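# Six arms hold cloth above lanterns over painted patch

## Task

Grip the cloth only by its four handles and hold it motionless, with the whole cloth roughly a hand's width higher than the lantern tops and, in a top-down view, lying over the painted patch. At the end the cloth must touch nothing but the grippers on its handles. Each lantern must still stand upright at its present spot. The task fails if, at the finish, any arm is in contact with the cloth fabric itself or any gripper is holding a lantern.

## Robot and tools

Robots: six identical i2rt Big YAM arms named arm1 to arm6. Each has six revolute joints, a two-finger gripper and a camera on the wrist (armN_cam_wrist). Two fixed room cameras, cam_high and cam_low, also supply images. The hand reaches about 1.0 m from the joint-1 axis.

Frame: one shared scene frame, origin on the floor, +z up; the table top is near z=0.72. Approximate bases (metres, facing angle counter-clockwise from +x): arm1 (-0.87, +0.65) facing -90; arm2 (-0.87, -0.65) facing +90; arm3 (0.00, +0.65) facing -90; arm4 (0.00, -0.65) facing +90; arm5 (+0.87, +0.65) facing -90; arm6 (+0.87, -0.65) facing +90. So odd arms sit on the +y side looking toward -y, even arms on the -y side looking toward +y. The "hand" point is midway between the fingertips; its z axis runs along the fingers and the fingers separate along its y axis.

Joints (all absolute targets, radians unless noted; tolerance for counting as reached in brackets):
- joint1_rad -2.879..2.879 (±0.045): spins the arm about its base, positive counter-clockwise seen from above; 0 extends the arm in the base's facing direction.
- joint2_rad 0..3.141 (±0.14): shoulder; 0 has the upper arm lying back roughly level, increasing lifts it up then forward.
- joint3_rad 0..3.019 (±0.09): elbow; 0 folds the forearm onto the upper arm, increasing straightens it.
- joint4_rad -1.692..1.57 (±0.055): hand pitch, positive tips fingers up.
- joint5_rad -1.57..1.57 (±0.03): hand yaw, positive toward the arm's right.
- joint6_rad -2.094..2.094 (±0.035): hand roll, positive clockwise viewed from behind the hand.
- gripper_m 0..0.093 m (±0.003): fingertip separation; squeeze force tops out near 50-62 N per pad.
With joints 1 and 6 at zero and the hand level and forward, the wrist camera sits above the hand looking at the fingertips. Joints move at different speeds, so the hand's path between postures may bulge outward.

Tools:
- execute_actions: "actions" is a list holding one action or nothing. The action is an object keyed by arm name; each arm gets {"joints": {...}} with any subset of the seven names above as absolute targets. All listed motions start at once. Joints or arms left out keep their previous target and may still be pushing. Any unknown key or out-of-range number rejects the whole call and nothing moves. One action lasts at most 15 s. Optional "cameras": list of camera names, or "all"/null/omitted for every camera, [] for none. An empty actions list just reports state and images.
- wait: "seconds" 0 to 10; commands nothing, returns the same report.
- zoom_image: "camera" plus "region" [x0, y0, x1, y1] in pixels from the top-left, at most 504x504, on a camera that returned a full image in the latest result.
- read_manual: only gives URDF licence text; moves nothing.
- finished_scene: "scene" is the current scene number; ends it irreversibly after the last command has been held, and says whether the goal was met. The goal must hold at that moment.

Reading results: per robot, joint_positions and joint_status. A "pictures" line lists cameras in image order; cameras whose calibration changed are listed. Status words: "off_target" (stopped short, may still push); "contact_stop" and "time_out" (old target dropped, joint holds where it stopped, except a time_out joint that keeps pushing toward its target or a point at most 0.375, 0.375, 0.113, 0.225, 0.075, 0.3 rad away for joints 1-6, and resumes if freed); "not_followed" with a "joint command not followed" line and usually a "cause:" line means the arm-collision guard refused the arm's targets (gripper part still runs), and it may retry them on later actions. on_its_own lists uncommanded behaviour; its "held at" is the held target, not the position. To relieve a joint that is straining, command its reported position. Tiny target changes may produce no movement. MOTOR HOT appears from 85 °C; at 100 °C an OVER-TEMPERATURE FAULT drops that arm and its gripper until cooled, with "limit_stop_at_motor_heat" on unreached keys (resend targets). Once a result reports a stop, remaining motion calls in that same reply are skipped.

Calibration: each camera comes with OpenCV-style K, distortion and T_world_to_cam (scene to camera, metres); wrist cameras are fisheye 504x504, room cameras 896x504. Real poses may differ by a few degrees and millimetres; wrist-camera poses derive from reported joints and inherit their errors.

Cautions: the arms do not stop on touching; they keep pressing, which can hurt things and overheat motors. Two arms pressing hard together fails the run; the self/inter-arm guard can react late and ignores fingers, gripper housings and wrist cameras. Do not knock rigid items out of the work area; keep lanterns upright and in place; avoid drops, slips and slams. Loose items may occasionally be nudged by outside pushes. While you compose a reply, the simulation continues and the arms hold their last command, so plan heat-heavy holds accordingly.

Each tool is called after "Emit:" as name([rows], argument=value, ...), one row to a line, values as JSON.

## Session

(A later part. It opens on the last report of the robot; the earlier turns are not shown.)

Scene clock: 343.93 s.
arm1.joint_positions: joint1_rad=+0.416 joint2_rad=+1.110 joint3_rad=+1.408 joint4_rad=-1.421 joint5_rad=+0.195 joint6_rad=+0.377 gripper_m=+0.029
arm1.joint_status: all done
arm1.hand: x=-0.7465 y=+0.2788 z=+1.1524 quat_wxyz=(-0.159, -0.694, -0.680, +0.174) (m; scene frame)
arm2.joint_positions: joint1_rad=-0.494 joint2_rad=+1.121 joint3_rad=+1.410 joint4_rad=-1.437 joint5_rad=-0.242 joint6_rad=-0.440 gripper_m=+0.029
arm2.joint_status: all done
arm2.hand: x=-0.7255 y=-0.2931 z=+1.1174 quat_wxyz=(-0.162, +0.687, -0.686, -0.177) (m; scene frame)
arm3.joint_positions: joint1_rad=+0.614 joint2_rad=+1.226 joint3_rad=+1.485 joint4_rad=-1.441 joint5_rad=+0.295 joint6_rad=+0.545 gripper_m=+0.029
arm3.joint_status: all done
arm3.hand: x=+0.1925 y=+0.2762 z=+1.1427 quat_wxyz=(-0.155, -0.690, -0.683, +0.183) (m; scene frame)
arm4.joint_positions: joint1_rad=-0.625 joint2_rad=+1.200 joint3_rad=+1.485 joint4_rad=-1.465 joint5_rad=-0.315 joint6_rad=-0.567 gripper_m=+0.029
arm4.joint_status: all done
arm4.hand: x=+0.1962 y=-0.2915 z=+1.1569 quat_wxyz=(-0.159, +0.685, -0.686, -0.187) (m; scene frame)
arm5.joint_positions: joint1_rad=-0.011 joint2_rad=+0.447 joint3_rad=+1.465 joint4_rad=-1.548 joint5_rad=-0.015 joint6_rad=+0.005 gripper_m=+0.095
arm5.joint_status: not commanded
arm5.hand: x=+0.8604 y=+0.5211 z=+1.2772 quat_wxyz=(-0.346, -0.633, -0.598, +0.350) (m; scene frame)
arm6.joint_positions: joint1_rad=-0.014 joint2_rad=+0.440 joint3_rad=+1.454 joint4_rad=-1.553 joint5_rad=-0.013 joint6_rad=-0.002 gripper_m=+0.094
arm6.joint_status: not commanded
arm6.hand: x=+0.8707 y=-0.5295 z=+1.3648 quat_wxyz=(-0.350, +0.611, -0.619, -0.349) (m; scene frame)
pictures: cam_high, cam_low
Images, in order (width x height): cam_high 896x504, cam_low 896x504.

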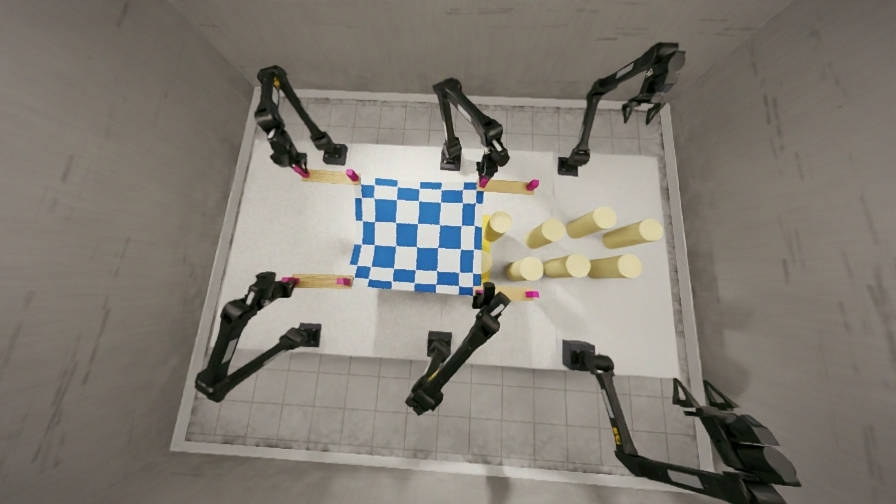

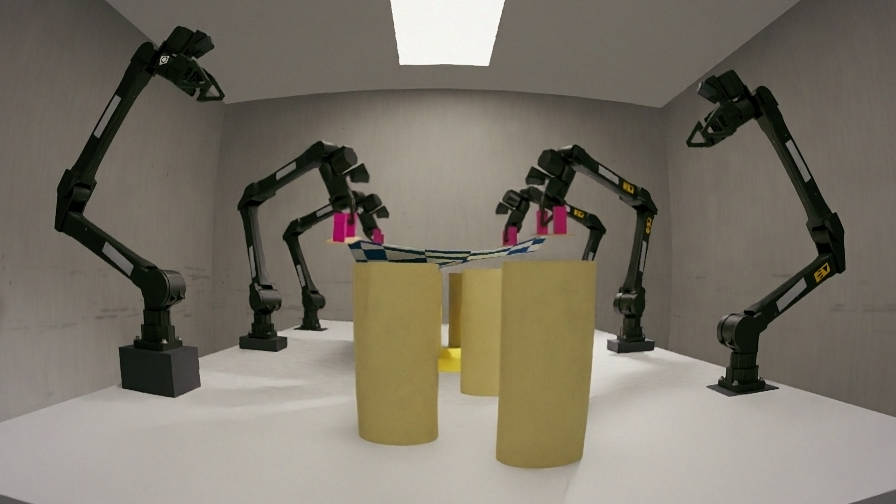

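Emit:
execute_actions([
  {"arm1":{"joints":{"joint1_rad":0.78,"joint2_rad":1.325,"joint3_rad":1.7,"joint4_rad":-1.485,"joint5_rad":0.352,"joint6_rad":0.68}},"arm2":{"joints":{"joint1_rad":-0.836,"joint2_rad":1.36,"joint3_rad":1.733,"joint4_rad":-1.51,"joint5_rad":-0.38,"joint6_rad":-0.78}},"arm3":{"joints":{"joint1_rad":0.89,"joint2_rad":1.478,"joint3_rad":1.862,"joint4_rad":-1.535,"joint5_rad":0.398,"joint6_rad":0.835}},"arm4":{"joints":{"joint1_rad":-0.918,"joint2_rad":1.46,"joint3_rad":1.838,"joint4_rad":-1.54,"joint5_rad":-0.4,"joint6_rad":-0.865}}},
])

Scene clock: 351.93 s.
arm1.joint_positions: joint1_rad=+0.788 joint2_rad=+1.360 joint3_rad=+1.641 joint4_rad=-1.474 joint5_rad=+0.354 joint6_rad=+0.697 gripper_m=+0.029
arm1.joint_status: all done
arm1.hand: x=-0.5856 y=+0.2723 z=+1.1591 quat_wxyz=(-0.168, -0.682, -0.688, +0.184) (m; scene frame)
arm2.joint_positions: joint1_rad=-0.844 joint2_rad=+1.382 joint3_rad=+1.668 joint4_rad=-1.502 joint5_rad=-0.378 joint6_rad=-0.759 gripper_m=+0.029
arm2.joint_status: all done
arm2.hand: x=-0.5659 y=-0.2931 z=+1.1305 quat_wxyz=(-0.176, +0.680, -0.688, -0.183) (m; scene frame)
arm3.joint_positions: joint1_rad=+0.894 joint2_rad=+1.504 joint3_rad=+1.789 joint4_rad=-1.528 joint5_rad=+0.400 joint6_rad=+0.815 gripper_m=+0.029
arm3.joint_status: all done
arm3.hand: x=+0.3455 y=+0.2739 z=+1.1559 quat_wxyz=(-0.171, -0.687, -0.681, +0.188) (m; scene frame)
arm4.joint_positions: joint1_rad=-0.909 joint2_rad=+1.477 joint3_rad=+1.777 joint4_rad=-1.540 joint5_rad=-0.412 joint6_rad=-0.837 gripper_m=+0.029
arm4.joint_status: all done
arm4.hand: x=+0.3499 y=-0.2942 z=+1.1690 quat_wxyz=(-0.178, +0.680, -0.686, -0.186) (m; scene frame)
arm5.joint_positions: joint1_rad=-0.011 joint2_rad=+0.447 joint3_rad=+1.465 joint4_rad=-1.548 joint5_rad=-0.015 joint6_rad=+0.005 gripper_m=+0.095
arm5.joint_status: not commanded
arm5.hand: x=+0.8604 y=+0.5211 z=+1.2772 quat_wxyz=(-0.346, -0.633, -0.598, +0.350) (m; scene frame)
arm6.joint_positions: joint1_rad=-0.014 joint2_rad=+0.440 joint3_rad=+1.454 joint4_rad=-1.553 joint5_rad=-0.013 joint6_rad=-0.002 gripper_m=+0.094
arm6.joint_status: not commanded
arm6.hand: x=+0.8707 y=-0.5295 z=+1.3648 quat_wxyz=(-0.350, +0.611, -0.619, -0.349) (m; scene frame)
pictures: arm1_cam_wrist, arm2_cam_wrist, arm3_cam_wrist, arm4_cam_wrist, arm5_cam_wrist, arm6_cam_wrist, cam_high, cam_low
camera_calibration (this result's frames):
arm1_cam_wrist: T_world_to_cam=[[-0.999847, 0.00108812, 0.0174736, -0.603216], [0.00328291, 0.992015, 0.126074, -0.410369], [-0.0171969, 0.126112, -0.991867, 1.23409], [0, 0, 0, 1]] pos_world=[-0.580554, 0.252115, 1.28633]
arm2_cam_wrist: T_world_to_cam=[[0.999811, -0.0189363, -0.00442593, 0.567049], [-0.0182094, -0.991515, 0.128709, -0.444106], [-0.00682566, -0.128604, -0.991672, 1.20525], [0, 0, 0, 1]] pos_world=[-0.566802, -0.2746, 1.25489]
arm3_cam_wrist: T_world_to_cam=[[-0.999865, 0.0163708, 0.00115657, 0.341154], [0.016394, 0.993055, 0.1165, -0.402268], [0.000758655, 0.116503, -0.99319, 1.24294], [0, 0, 0, 1]] pos_world=[0.34676, 0.249083, 1.28094]
arm4_cam_wrist: T_world_to_cam=[[0.999756, -0.00447357, -0.0216165, -0.324546], [-0.00241207, -0.995525, 0.094468, -0.39691], [-0.0219424, -0.0943928, -0.995293, 1.26477], [0, 0, 0, 1]] pos_world=[0.351262, -0.2772, 1.2893]
Images, in order (width x height): arm1_cam_wrist 504x504, arm2_cam_wrist 504x504, arm3_cam_wrist 504x504, arm4_cam_wrist 504x504, arm5_cam_wrist 504x504, arm6_cam_wrist 504x504, cam_high 896x504, cam_low 896x504.

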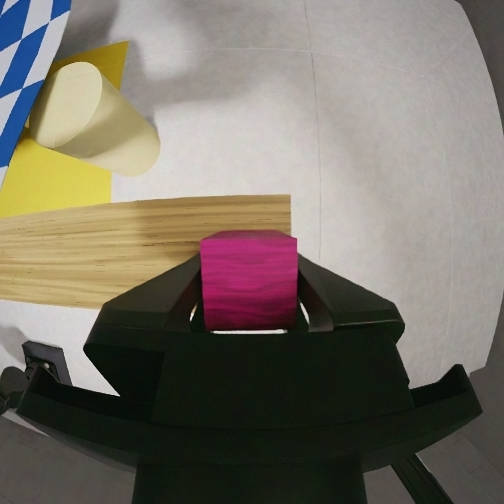

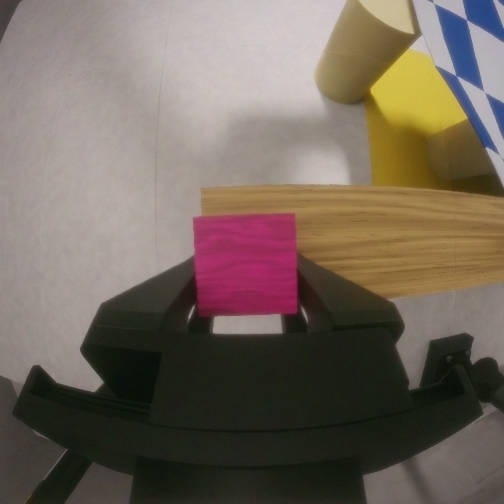

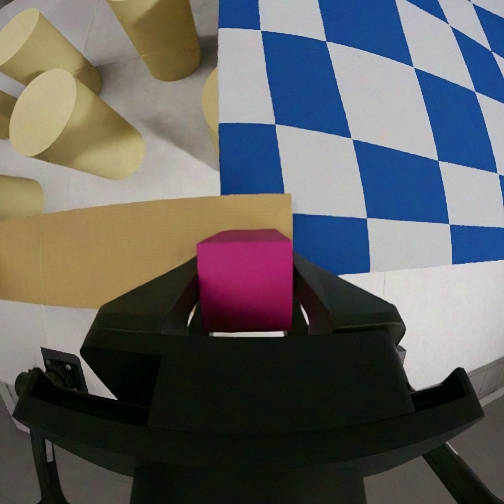

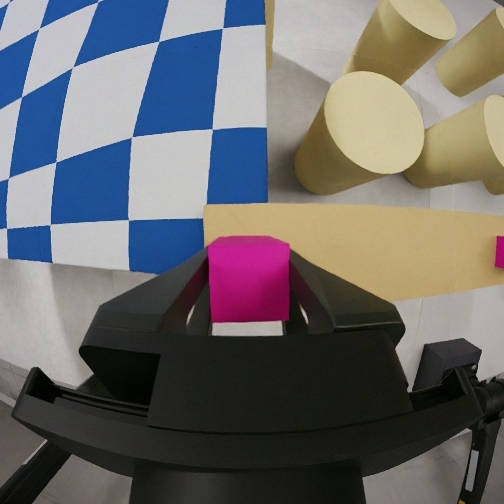

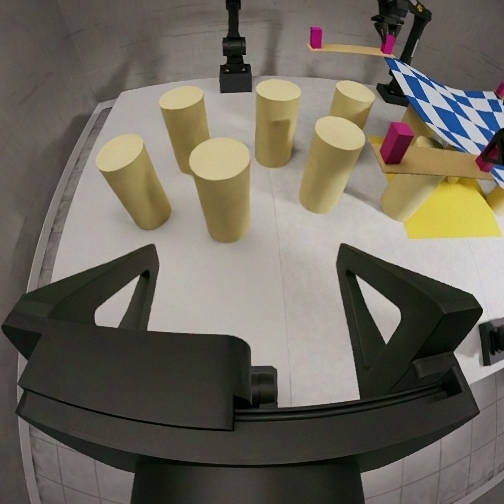

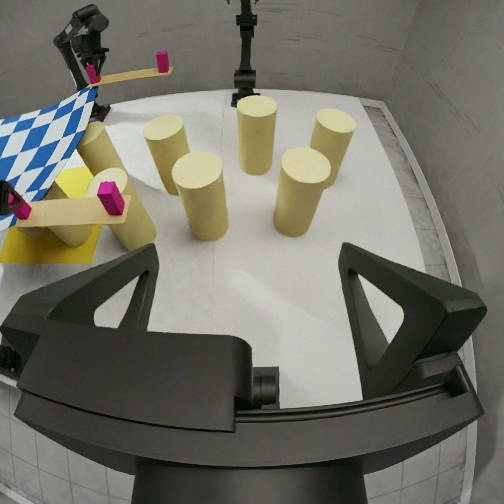

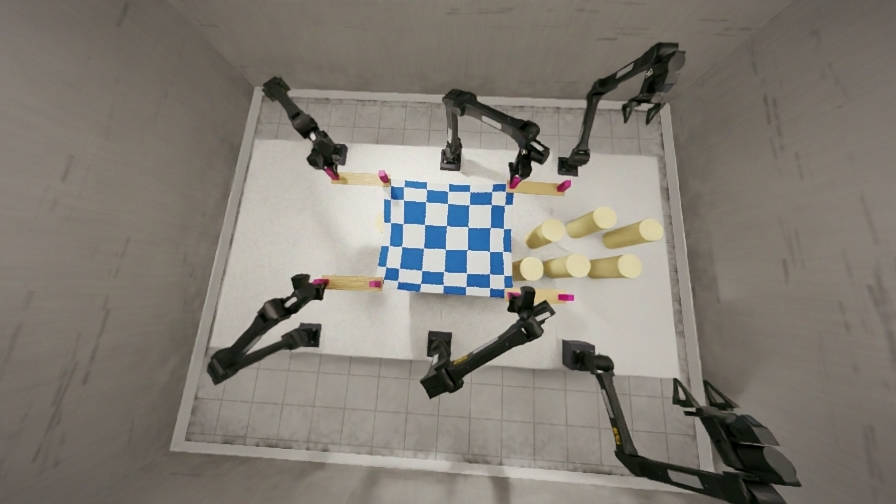

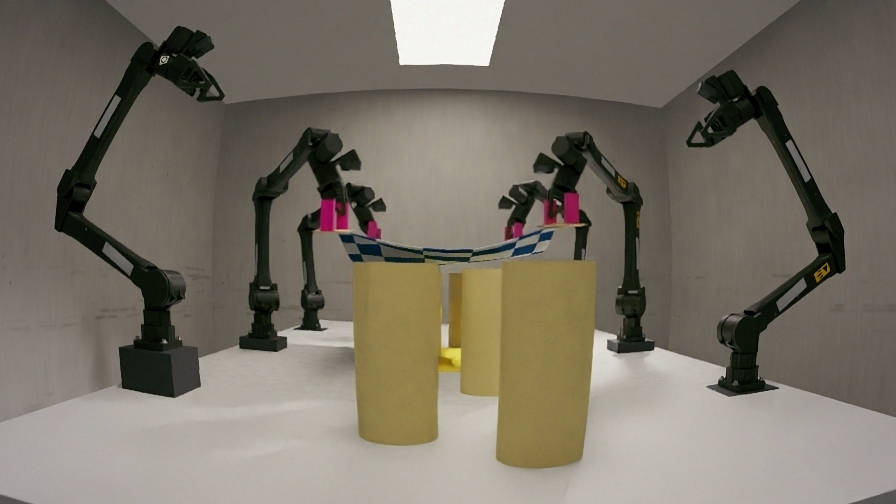

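Emit:
zoom_image(camera="cam_high", region=[350, 160, 550, 320])

Emit:
zoom_image(camera="cam_low", region=[310, 190, 600, 300])

Region (350, 160, 550, 320) of cam_high's 896x504 image, scaled by 2.520, with more detail than that image has; it fills the top 403 rows of this view, and the rest is white.

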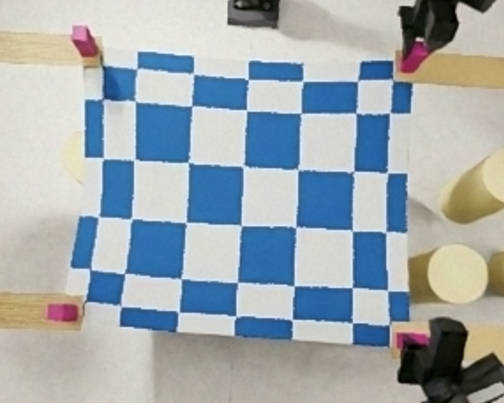

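Region (310, 190, 600, 300) of cam_low's 896x504 image, scaled by 1.738, with more detail than that image has; it fills the top 191 rows of this view, and the rest is white.

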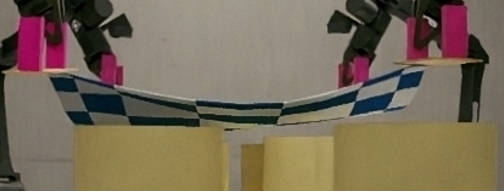

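Emit:
execute_actions([
  {"arm1":{"joints":{"joint1_rad":0.765,"joint2_rad":1.274,"joint3_rad":1.692,"joint4_rad":-1.528,"joint5_rad":0.348,"joint6_rad":0.625}},"arm2":{"joints":{"joint1_rad":-0.824,"joint2_rad":1.312,"joint3_rad":1.741,"joint4_rad":-1.566,"joint5_rad":-0.376,"joint6_rad":-0.69}},"arm3":{"joints":{"joint2_rad":1.456,"joint3_rad":1.898,"joint4_rad":-1.593}},"arm4":{"joints":{"joint2_rad":1.447,"joint3_rad":1.899,"joint4_rad":-1.614}}},
], cameras=["cam_high","cam_low"])

Emit:
zoom_image(camera="cam_low", region=[310, 190, 600, 300])

Emit:
zoom_image(camera="cam_high", region=[350, 160, 550, 320])

Scene clock: 384.33 s.
arm1.joint_positions: joint1_rad=+0.772 joint2_rad=+1.301 joint3_rad=+1.641 joint4_rad=-1.507 joint5_rad=+0.354 joint6_rad=+0.681 gripper_m=+0.029
arm1.joint_status: joint6_rad time_out (moved -0.016 of -0.072); the others done
arm1.on_its_own: joint6_rad reads +0.681 and still pushes toward +0.625 since a time_out
arm1.hand: x=-0.6075 y=+0.2851 z=+1.1820 quat_wxyz=(-0.178, -0.682, -0.684, +0.186) (m; scene frame)
arm2.joint_positions: joint1_rad=-0.830 joint2_rad=+1.325 joint3_rad=+1.683 joint4_rad=-1.555 joint5_rad=-0.378 joint6_rad=-0.717 gripper_m=+0.029
arm2.joint_status: all done
arm2.hand: x=-0.5904 y=-0.3068 z=+1.1579 quat_wxyz=(-0.181, +0.670, -0.695, -0.187) (m; scene frame)
arm3.joint_positions: joint1_rad=+0.891 joint2_rad=+1.482 joint3_rad=+1.828 joint4_rad=-1.585 joint5_rad=+0.402 joint6_rad=+0.816 gripper_m=+0.029
arm3.joint_status: all done
arm3.hand: x=+0.3329 y=+0.2822 z=+1.1790 quat_wxyz=(-0.172, -0.688, -0.679, +0.189) (m; scene frame)
arm4.joint_positions: joint1_rad=-0.906 joint2_rad=+1.469 joint3_rad=+1.845 joint4_rad=-1.615 joint5_rad=-0.417 joint6_rad=-0.838 gripper_m=+0.029
arm4.joint_status: all done
arm4.hand: x=+0.3381 y=-0.2999 z=+1.1970 quat_wxyz=(-0.179, +0.682, -0.684, -0.189) (m; scene frame)
arm5.joint_positions: joint1_rad=-0.011 joint2_rad=+0.447 joint3_rad=+1.465 joint4_rad=-1.548 joint5_rad=-0.015 joint6_rad=+0.005 gripper_m=+0.095
arm5.joint_status: not commanded
arm5.hand: x=+0.8604 y=+0.5211 z=+1.2772 quat_wxyz=(-0.346, -0.633, -0.598, +0.350) (m; scene frame)
arm6.joint_positions: joint1_rad=-0.014 joint2_rad=+0.440 joint3_rad=+1.454 joint4_rad=-1.553 joint5_rad=-0.013 joint6_rad=-0.002 gripper_m=+0.094
arm6.joint_status: not commanded
arm6.hand: x=+0.8707 y=-0.5295 z=+1.3648 quat_wxyz=(-0.350, +0.611, -0.619, -0.349) (m; scene frame)
pictures: cam_high, cam_low
Images, in order (width x height): cam_high 896x504, cam_low 896x504.

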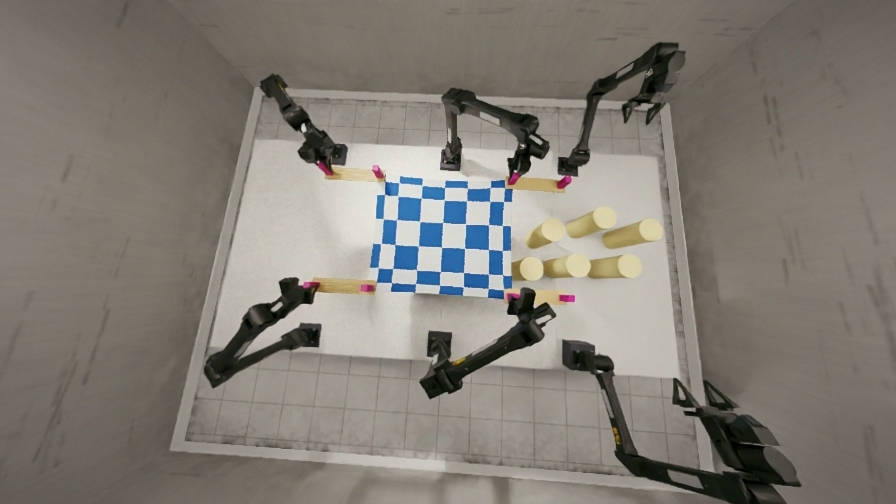

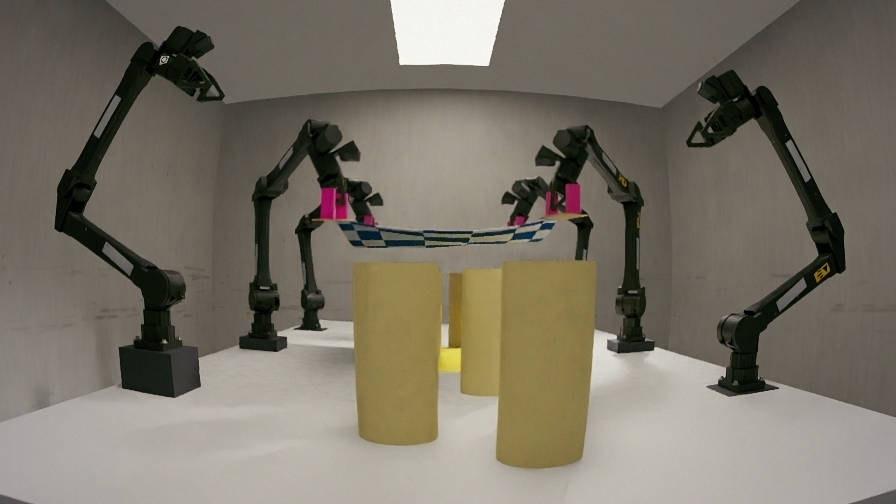

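Region (310, 190, 600, 300) of cam_low's 896x504 image, scaled by 1.738, with more detail than that image has; it fills the top 191 rows of this view, and the rest is white.

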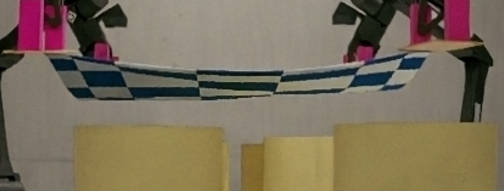

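Region (350, 160, 550, 320) of cam_high's 896x504 image, scaled by 2.520, with more detail than that image has; it fills the top 403 rows of this view, and the rest is white.

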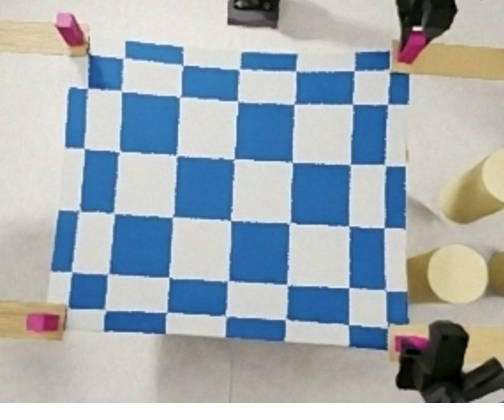

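Emit:
execute_actions([
  {"arm1":{"joints":{"joint3_rad":1.605,"joint4_rad":-1.475,"joint6_rad":0.67}},"arm2":{"joints":{"joint3_rad":1.65,"joint4_rad":-1.525}},"arm3":{"joints":{"joint3_rad":1.79,"joint4_rad":-1.55}},"arm4":{"joints":{"joint3_rad":1.805,"joint4_rad":-1.578}}},
], cameras=["cam_high","cam_low","arm5_cam_wrist"])

Emit:
zoom_image(camera="cam_low", region=[310, 190, 600, 300])

Scene clock: 391.17 s.
arm1.joint_positions: joint1_rad=+0.772 joint2_rad=+1.300 joint3_rad=+1.597 joint4_rad=-1.476 joint5_rad=+0.354 joint6_rad=+0.702 gripper_m=+0.029
arm1.joint_status: all done
arm1.hand: x=-0.6062 y=+0.2837 z=+1.1651 quat_wxyz=(-0.174, -0.689, -0.679, +0.184) (m; scene frame)
arm2.joint_positions: joint1_rad=-0.830 joint2_rad=+1.325 joint3_rad=+1.647 joint4_rad=-1.543 joint5_rad=-0.378 joint6_rad=-0.715 gripper_m=+0.029
arm2.joint_status: all done
arm2.hand: x=-0.5910 y=-0.3073 z=+1.1428 quat_wxyz=(-0.169, +0.669, -0.699, -0.188) (m; scene frame)
arm3.joint_positions: joint1_rad=+0.889 joint2_rad=+1.480 joint3_rad=+1.788 joint4_rad=-1.575 joint5_rad=+0.404 joint6_rad=+0.816 gripper_m=+0.029
arm3.joint_status: all done
arm3.hand: x=+0.3301 y=+0.2828 z=+1.1633 quat_wxyz=(-0.158, -0.688, -0.682, +0.191) (m; scene frame)
arm4.joint_positions: joint1_rad=-0.906 joint2_rad=+1.466 joint3_rad=+1.791 joint4_rad=-1.597 joint5_rad=-0.417 joint6_rad=-0.838 gripper_m=+0.029
arm4.joint_status: all done
arm4.hand: x=+0.3368 y=-0.3009 z=+1.1766 quat_wxyz=(-0.163, +0.681, -0.688, -0.191) (m; scene frame)
arm5.joint_positions: joint1_rad=-0.011 joint2_rad=+0.447 joint3_rad=+1.465 joint4_rad=-1.548 joint5_rad=-0.015 joint6_rad=+0.005 gripper_m=+0.095
arm5.joint_status: not commanded
arm5.hand: x=+0.8604 y=+0.5211 z=+1.2772 quat_wxyz=(-0.346, -0.633, -0.598, +0.350) (m; scene frame)
arm6.joint_positions: joint1_rad=-0.014 joint2_rad=+0.440 joint3_rad=+1.454 joint4_rad=-1.553 joint5_rad=-0.013 joint6_rad=-0.002 gripper_m=+0.094
arm6.joint_status: not commanded
arm6.hand: x=+0.8707 y=-0.5295 z=+1.3648 quat_wxyz=(-0.350, +0.611, -0.619, -0.349) (m; scene frame)
pictures: arm5_cam_wrist, cam_high, cam_low
Images, in order (width x height): arm5_cam_wrist 504x504, cam_high 896x504, cam_low 896x504.

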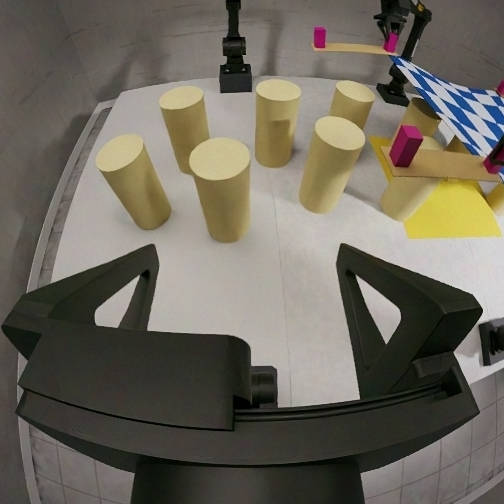

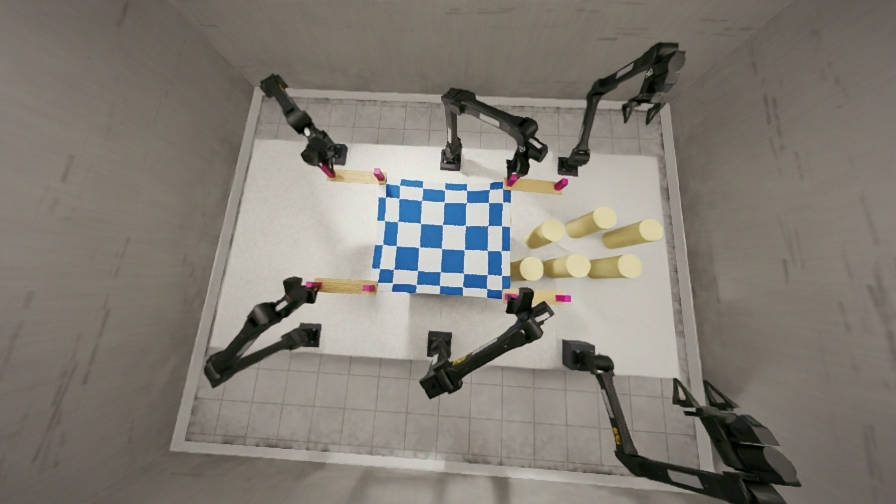

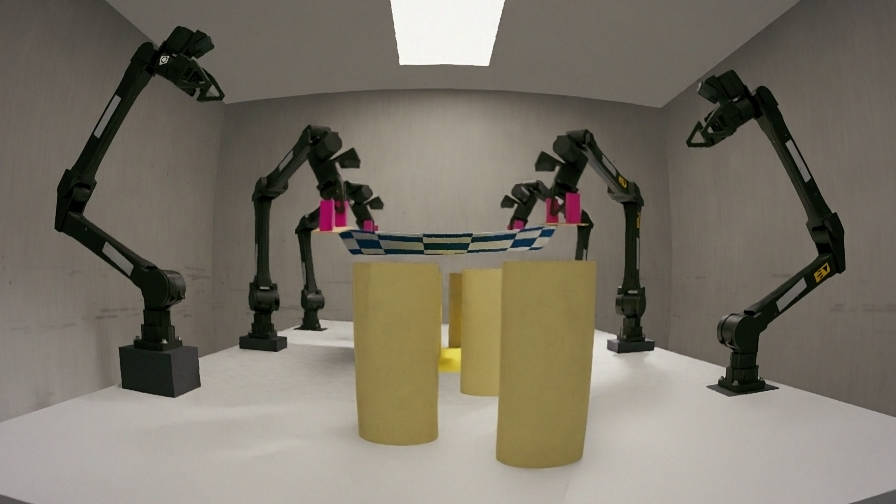

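Region (310, 190, 600, 300) of cam_low's 896x504 image, scaled by 1.738, with more detail than that image has; it fills the top 191 rows of this view, and the rest is white.

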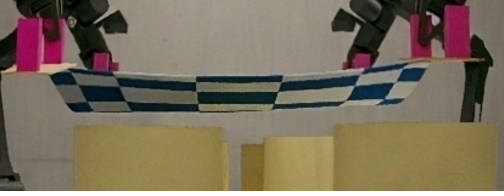

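Emit:
execute_actions([
  {"arm1":{"joints":{"joint3_rad":1.695,"joint4_rad":-1.515}},"arm2":{"joints":{"joint3_rad":1.745,"joint4_rad":-1.57}},"arm3":{"joints":{"joint3_rad":1.89,"joint4_rad":-1.595}},"arm4":{"joints":{"joint3_rad":1.905,"joint4_rad":-1.625}}},
], cameras=["cam_high","cam_low"])

Emit:
zoom_image(camera="cam_low", region=[310, 190, 600, 300])

Scene clock: 399.17 s.
arm1.joint_positions: joint1_rad=+0.772 joint2_rad=+1.300 joint3_rad=+1.641 joint4_rad=-1.496 joint5_rad=+0.354 joint6_rad=+0.705 gripper_m=+0.029
arm1.joint_status: all done
arm1.hand: x=-0.6061 y=+0.2836 z=+1.1832 quat_wxyz=(-0.185, -0.690, -0.675, +0.184) (m; scene frame)
arm2.joint_positions: joint1_rad=-0.830 joint2_rad=+1.325 joint3_rad=+1.685 joint4_rad=-1.556 joint5_rad=-0.378 joint6_rad=-0.712 gripper_m=+0.029
arm2.joint_status: all done
arm2.hand: x=-0.5905 y=-0.3069 z=+1.1588 quat_wxyz=(-0.181, +0.668, -0.697, -0.188) (m; scene frame)
arm3.joint_positions: joint1_rad=+0.889 joint2_rad=+1.480 joint3_rad=+1.822 joint4_rad=-1.585 joint5_rad=+0.404 joint6_rad=+0.816 gripper_m=+0.029
arm3.joint_status: all done
arm3.hand: x=+0.3310 y=+0.2820 z=+1.1775 quat_wxyz=(-0.170, -0.689, -0.679, +0.190) (m; scene frame)
arm4.joint_positions: joint1_rad=-0.906 joint2_rad=+1.466 joint3_rad=+1.855 joint4_rad=-1.625 joint5_rad=-0.417 joint6_rad=-0.839 gripper_m=+0.029
arm4.joint_status: all done
arm4.hand: x=+0.3363 y=-0.3014 z=+1.2021 quat_wxyz=(-0.181, +0.682, -0.683, -0.188) (m; scene frame)
arm5.joint_positions: joint1_rad=-0.011 joint2_rad=+0.447 joint3_rad=+1.465 joint4_rad=-1.548 joint5_rad=-0.015 joint6_rad=+0.005 gripper_m=+0.095
arm5.joint_status: not commanded
arm5.hand: x=+0.8604 y=+0.5211 z=+1.2772 quat_wxyz=(-0.346, -0.633, -0.598, +0.350) (m; scene frame)
arm6.joint_positions: joint1_rad=-0.014 joint2_rad=+0.440 joint3_rad=+1.454 joint4_rad=-1.553 joint5_rad=-0.013 joint6_rad=-0.002 gripper_m=+0.094
arm6.joint_status: not commanded
arm6.hand: x=+0.8707 y=-0.5295 z=+1.3648 quat_wxyz=(-0.350, +0.611, -0.619, -0.349) (m; scene frame)
pictures: cam_high, cam_low
Images, in order (width x height): cam_high 896x504, cam_low 896x504.

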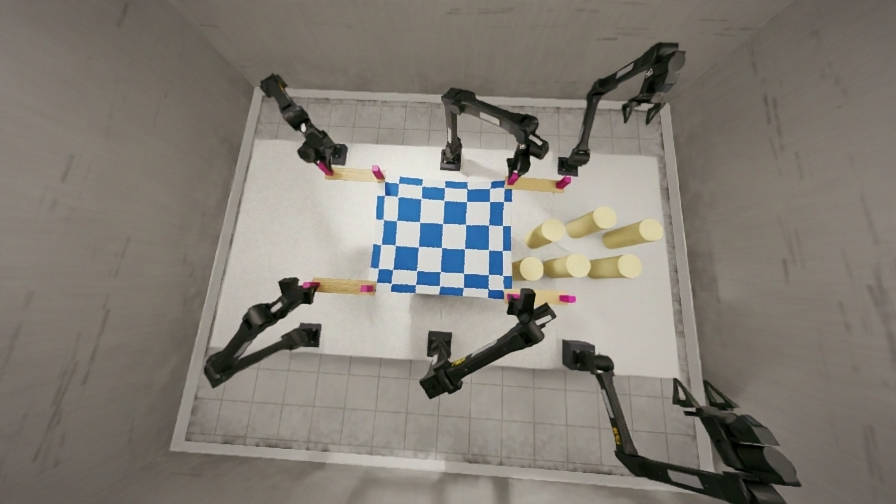

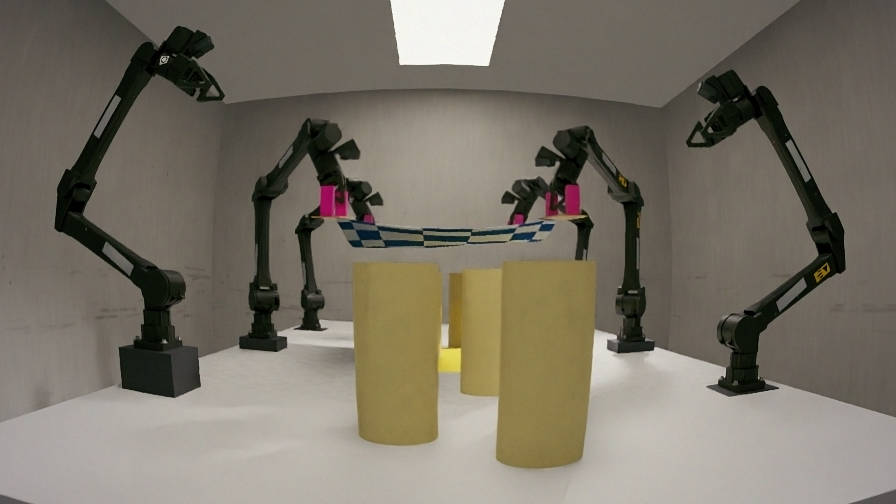

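Region (310, 190, 600, 300) of cam_low's 896x504 image, scaled by 1.738, with more detail than that image has; it fills the top 191 rows of this view, and the rest is white.

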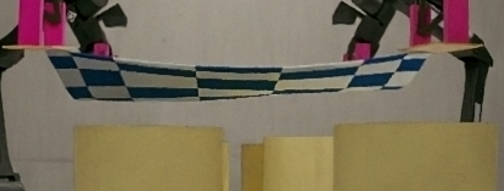

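Emit:
finished_scene(scene=1)

The scene is finished: the task was done.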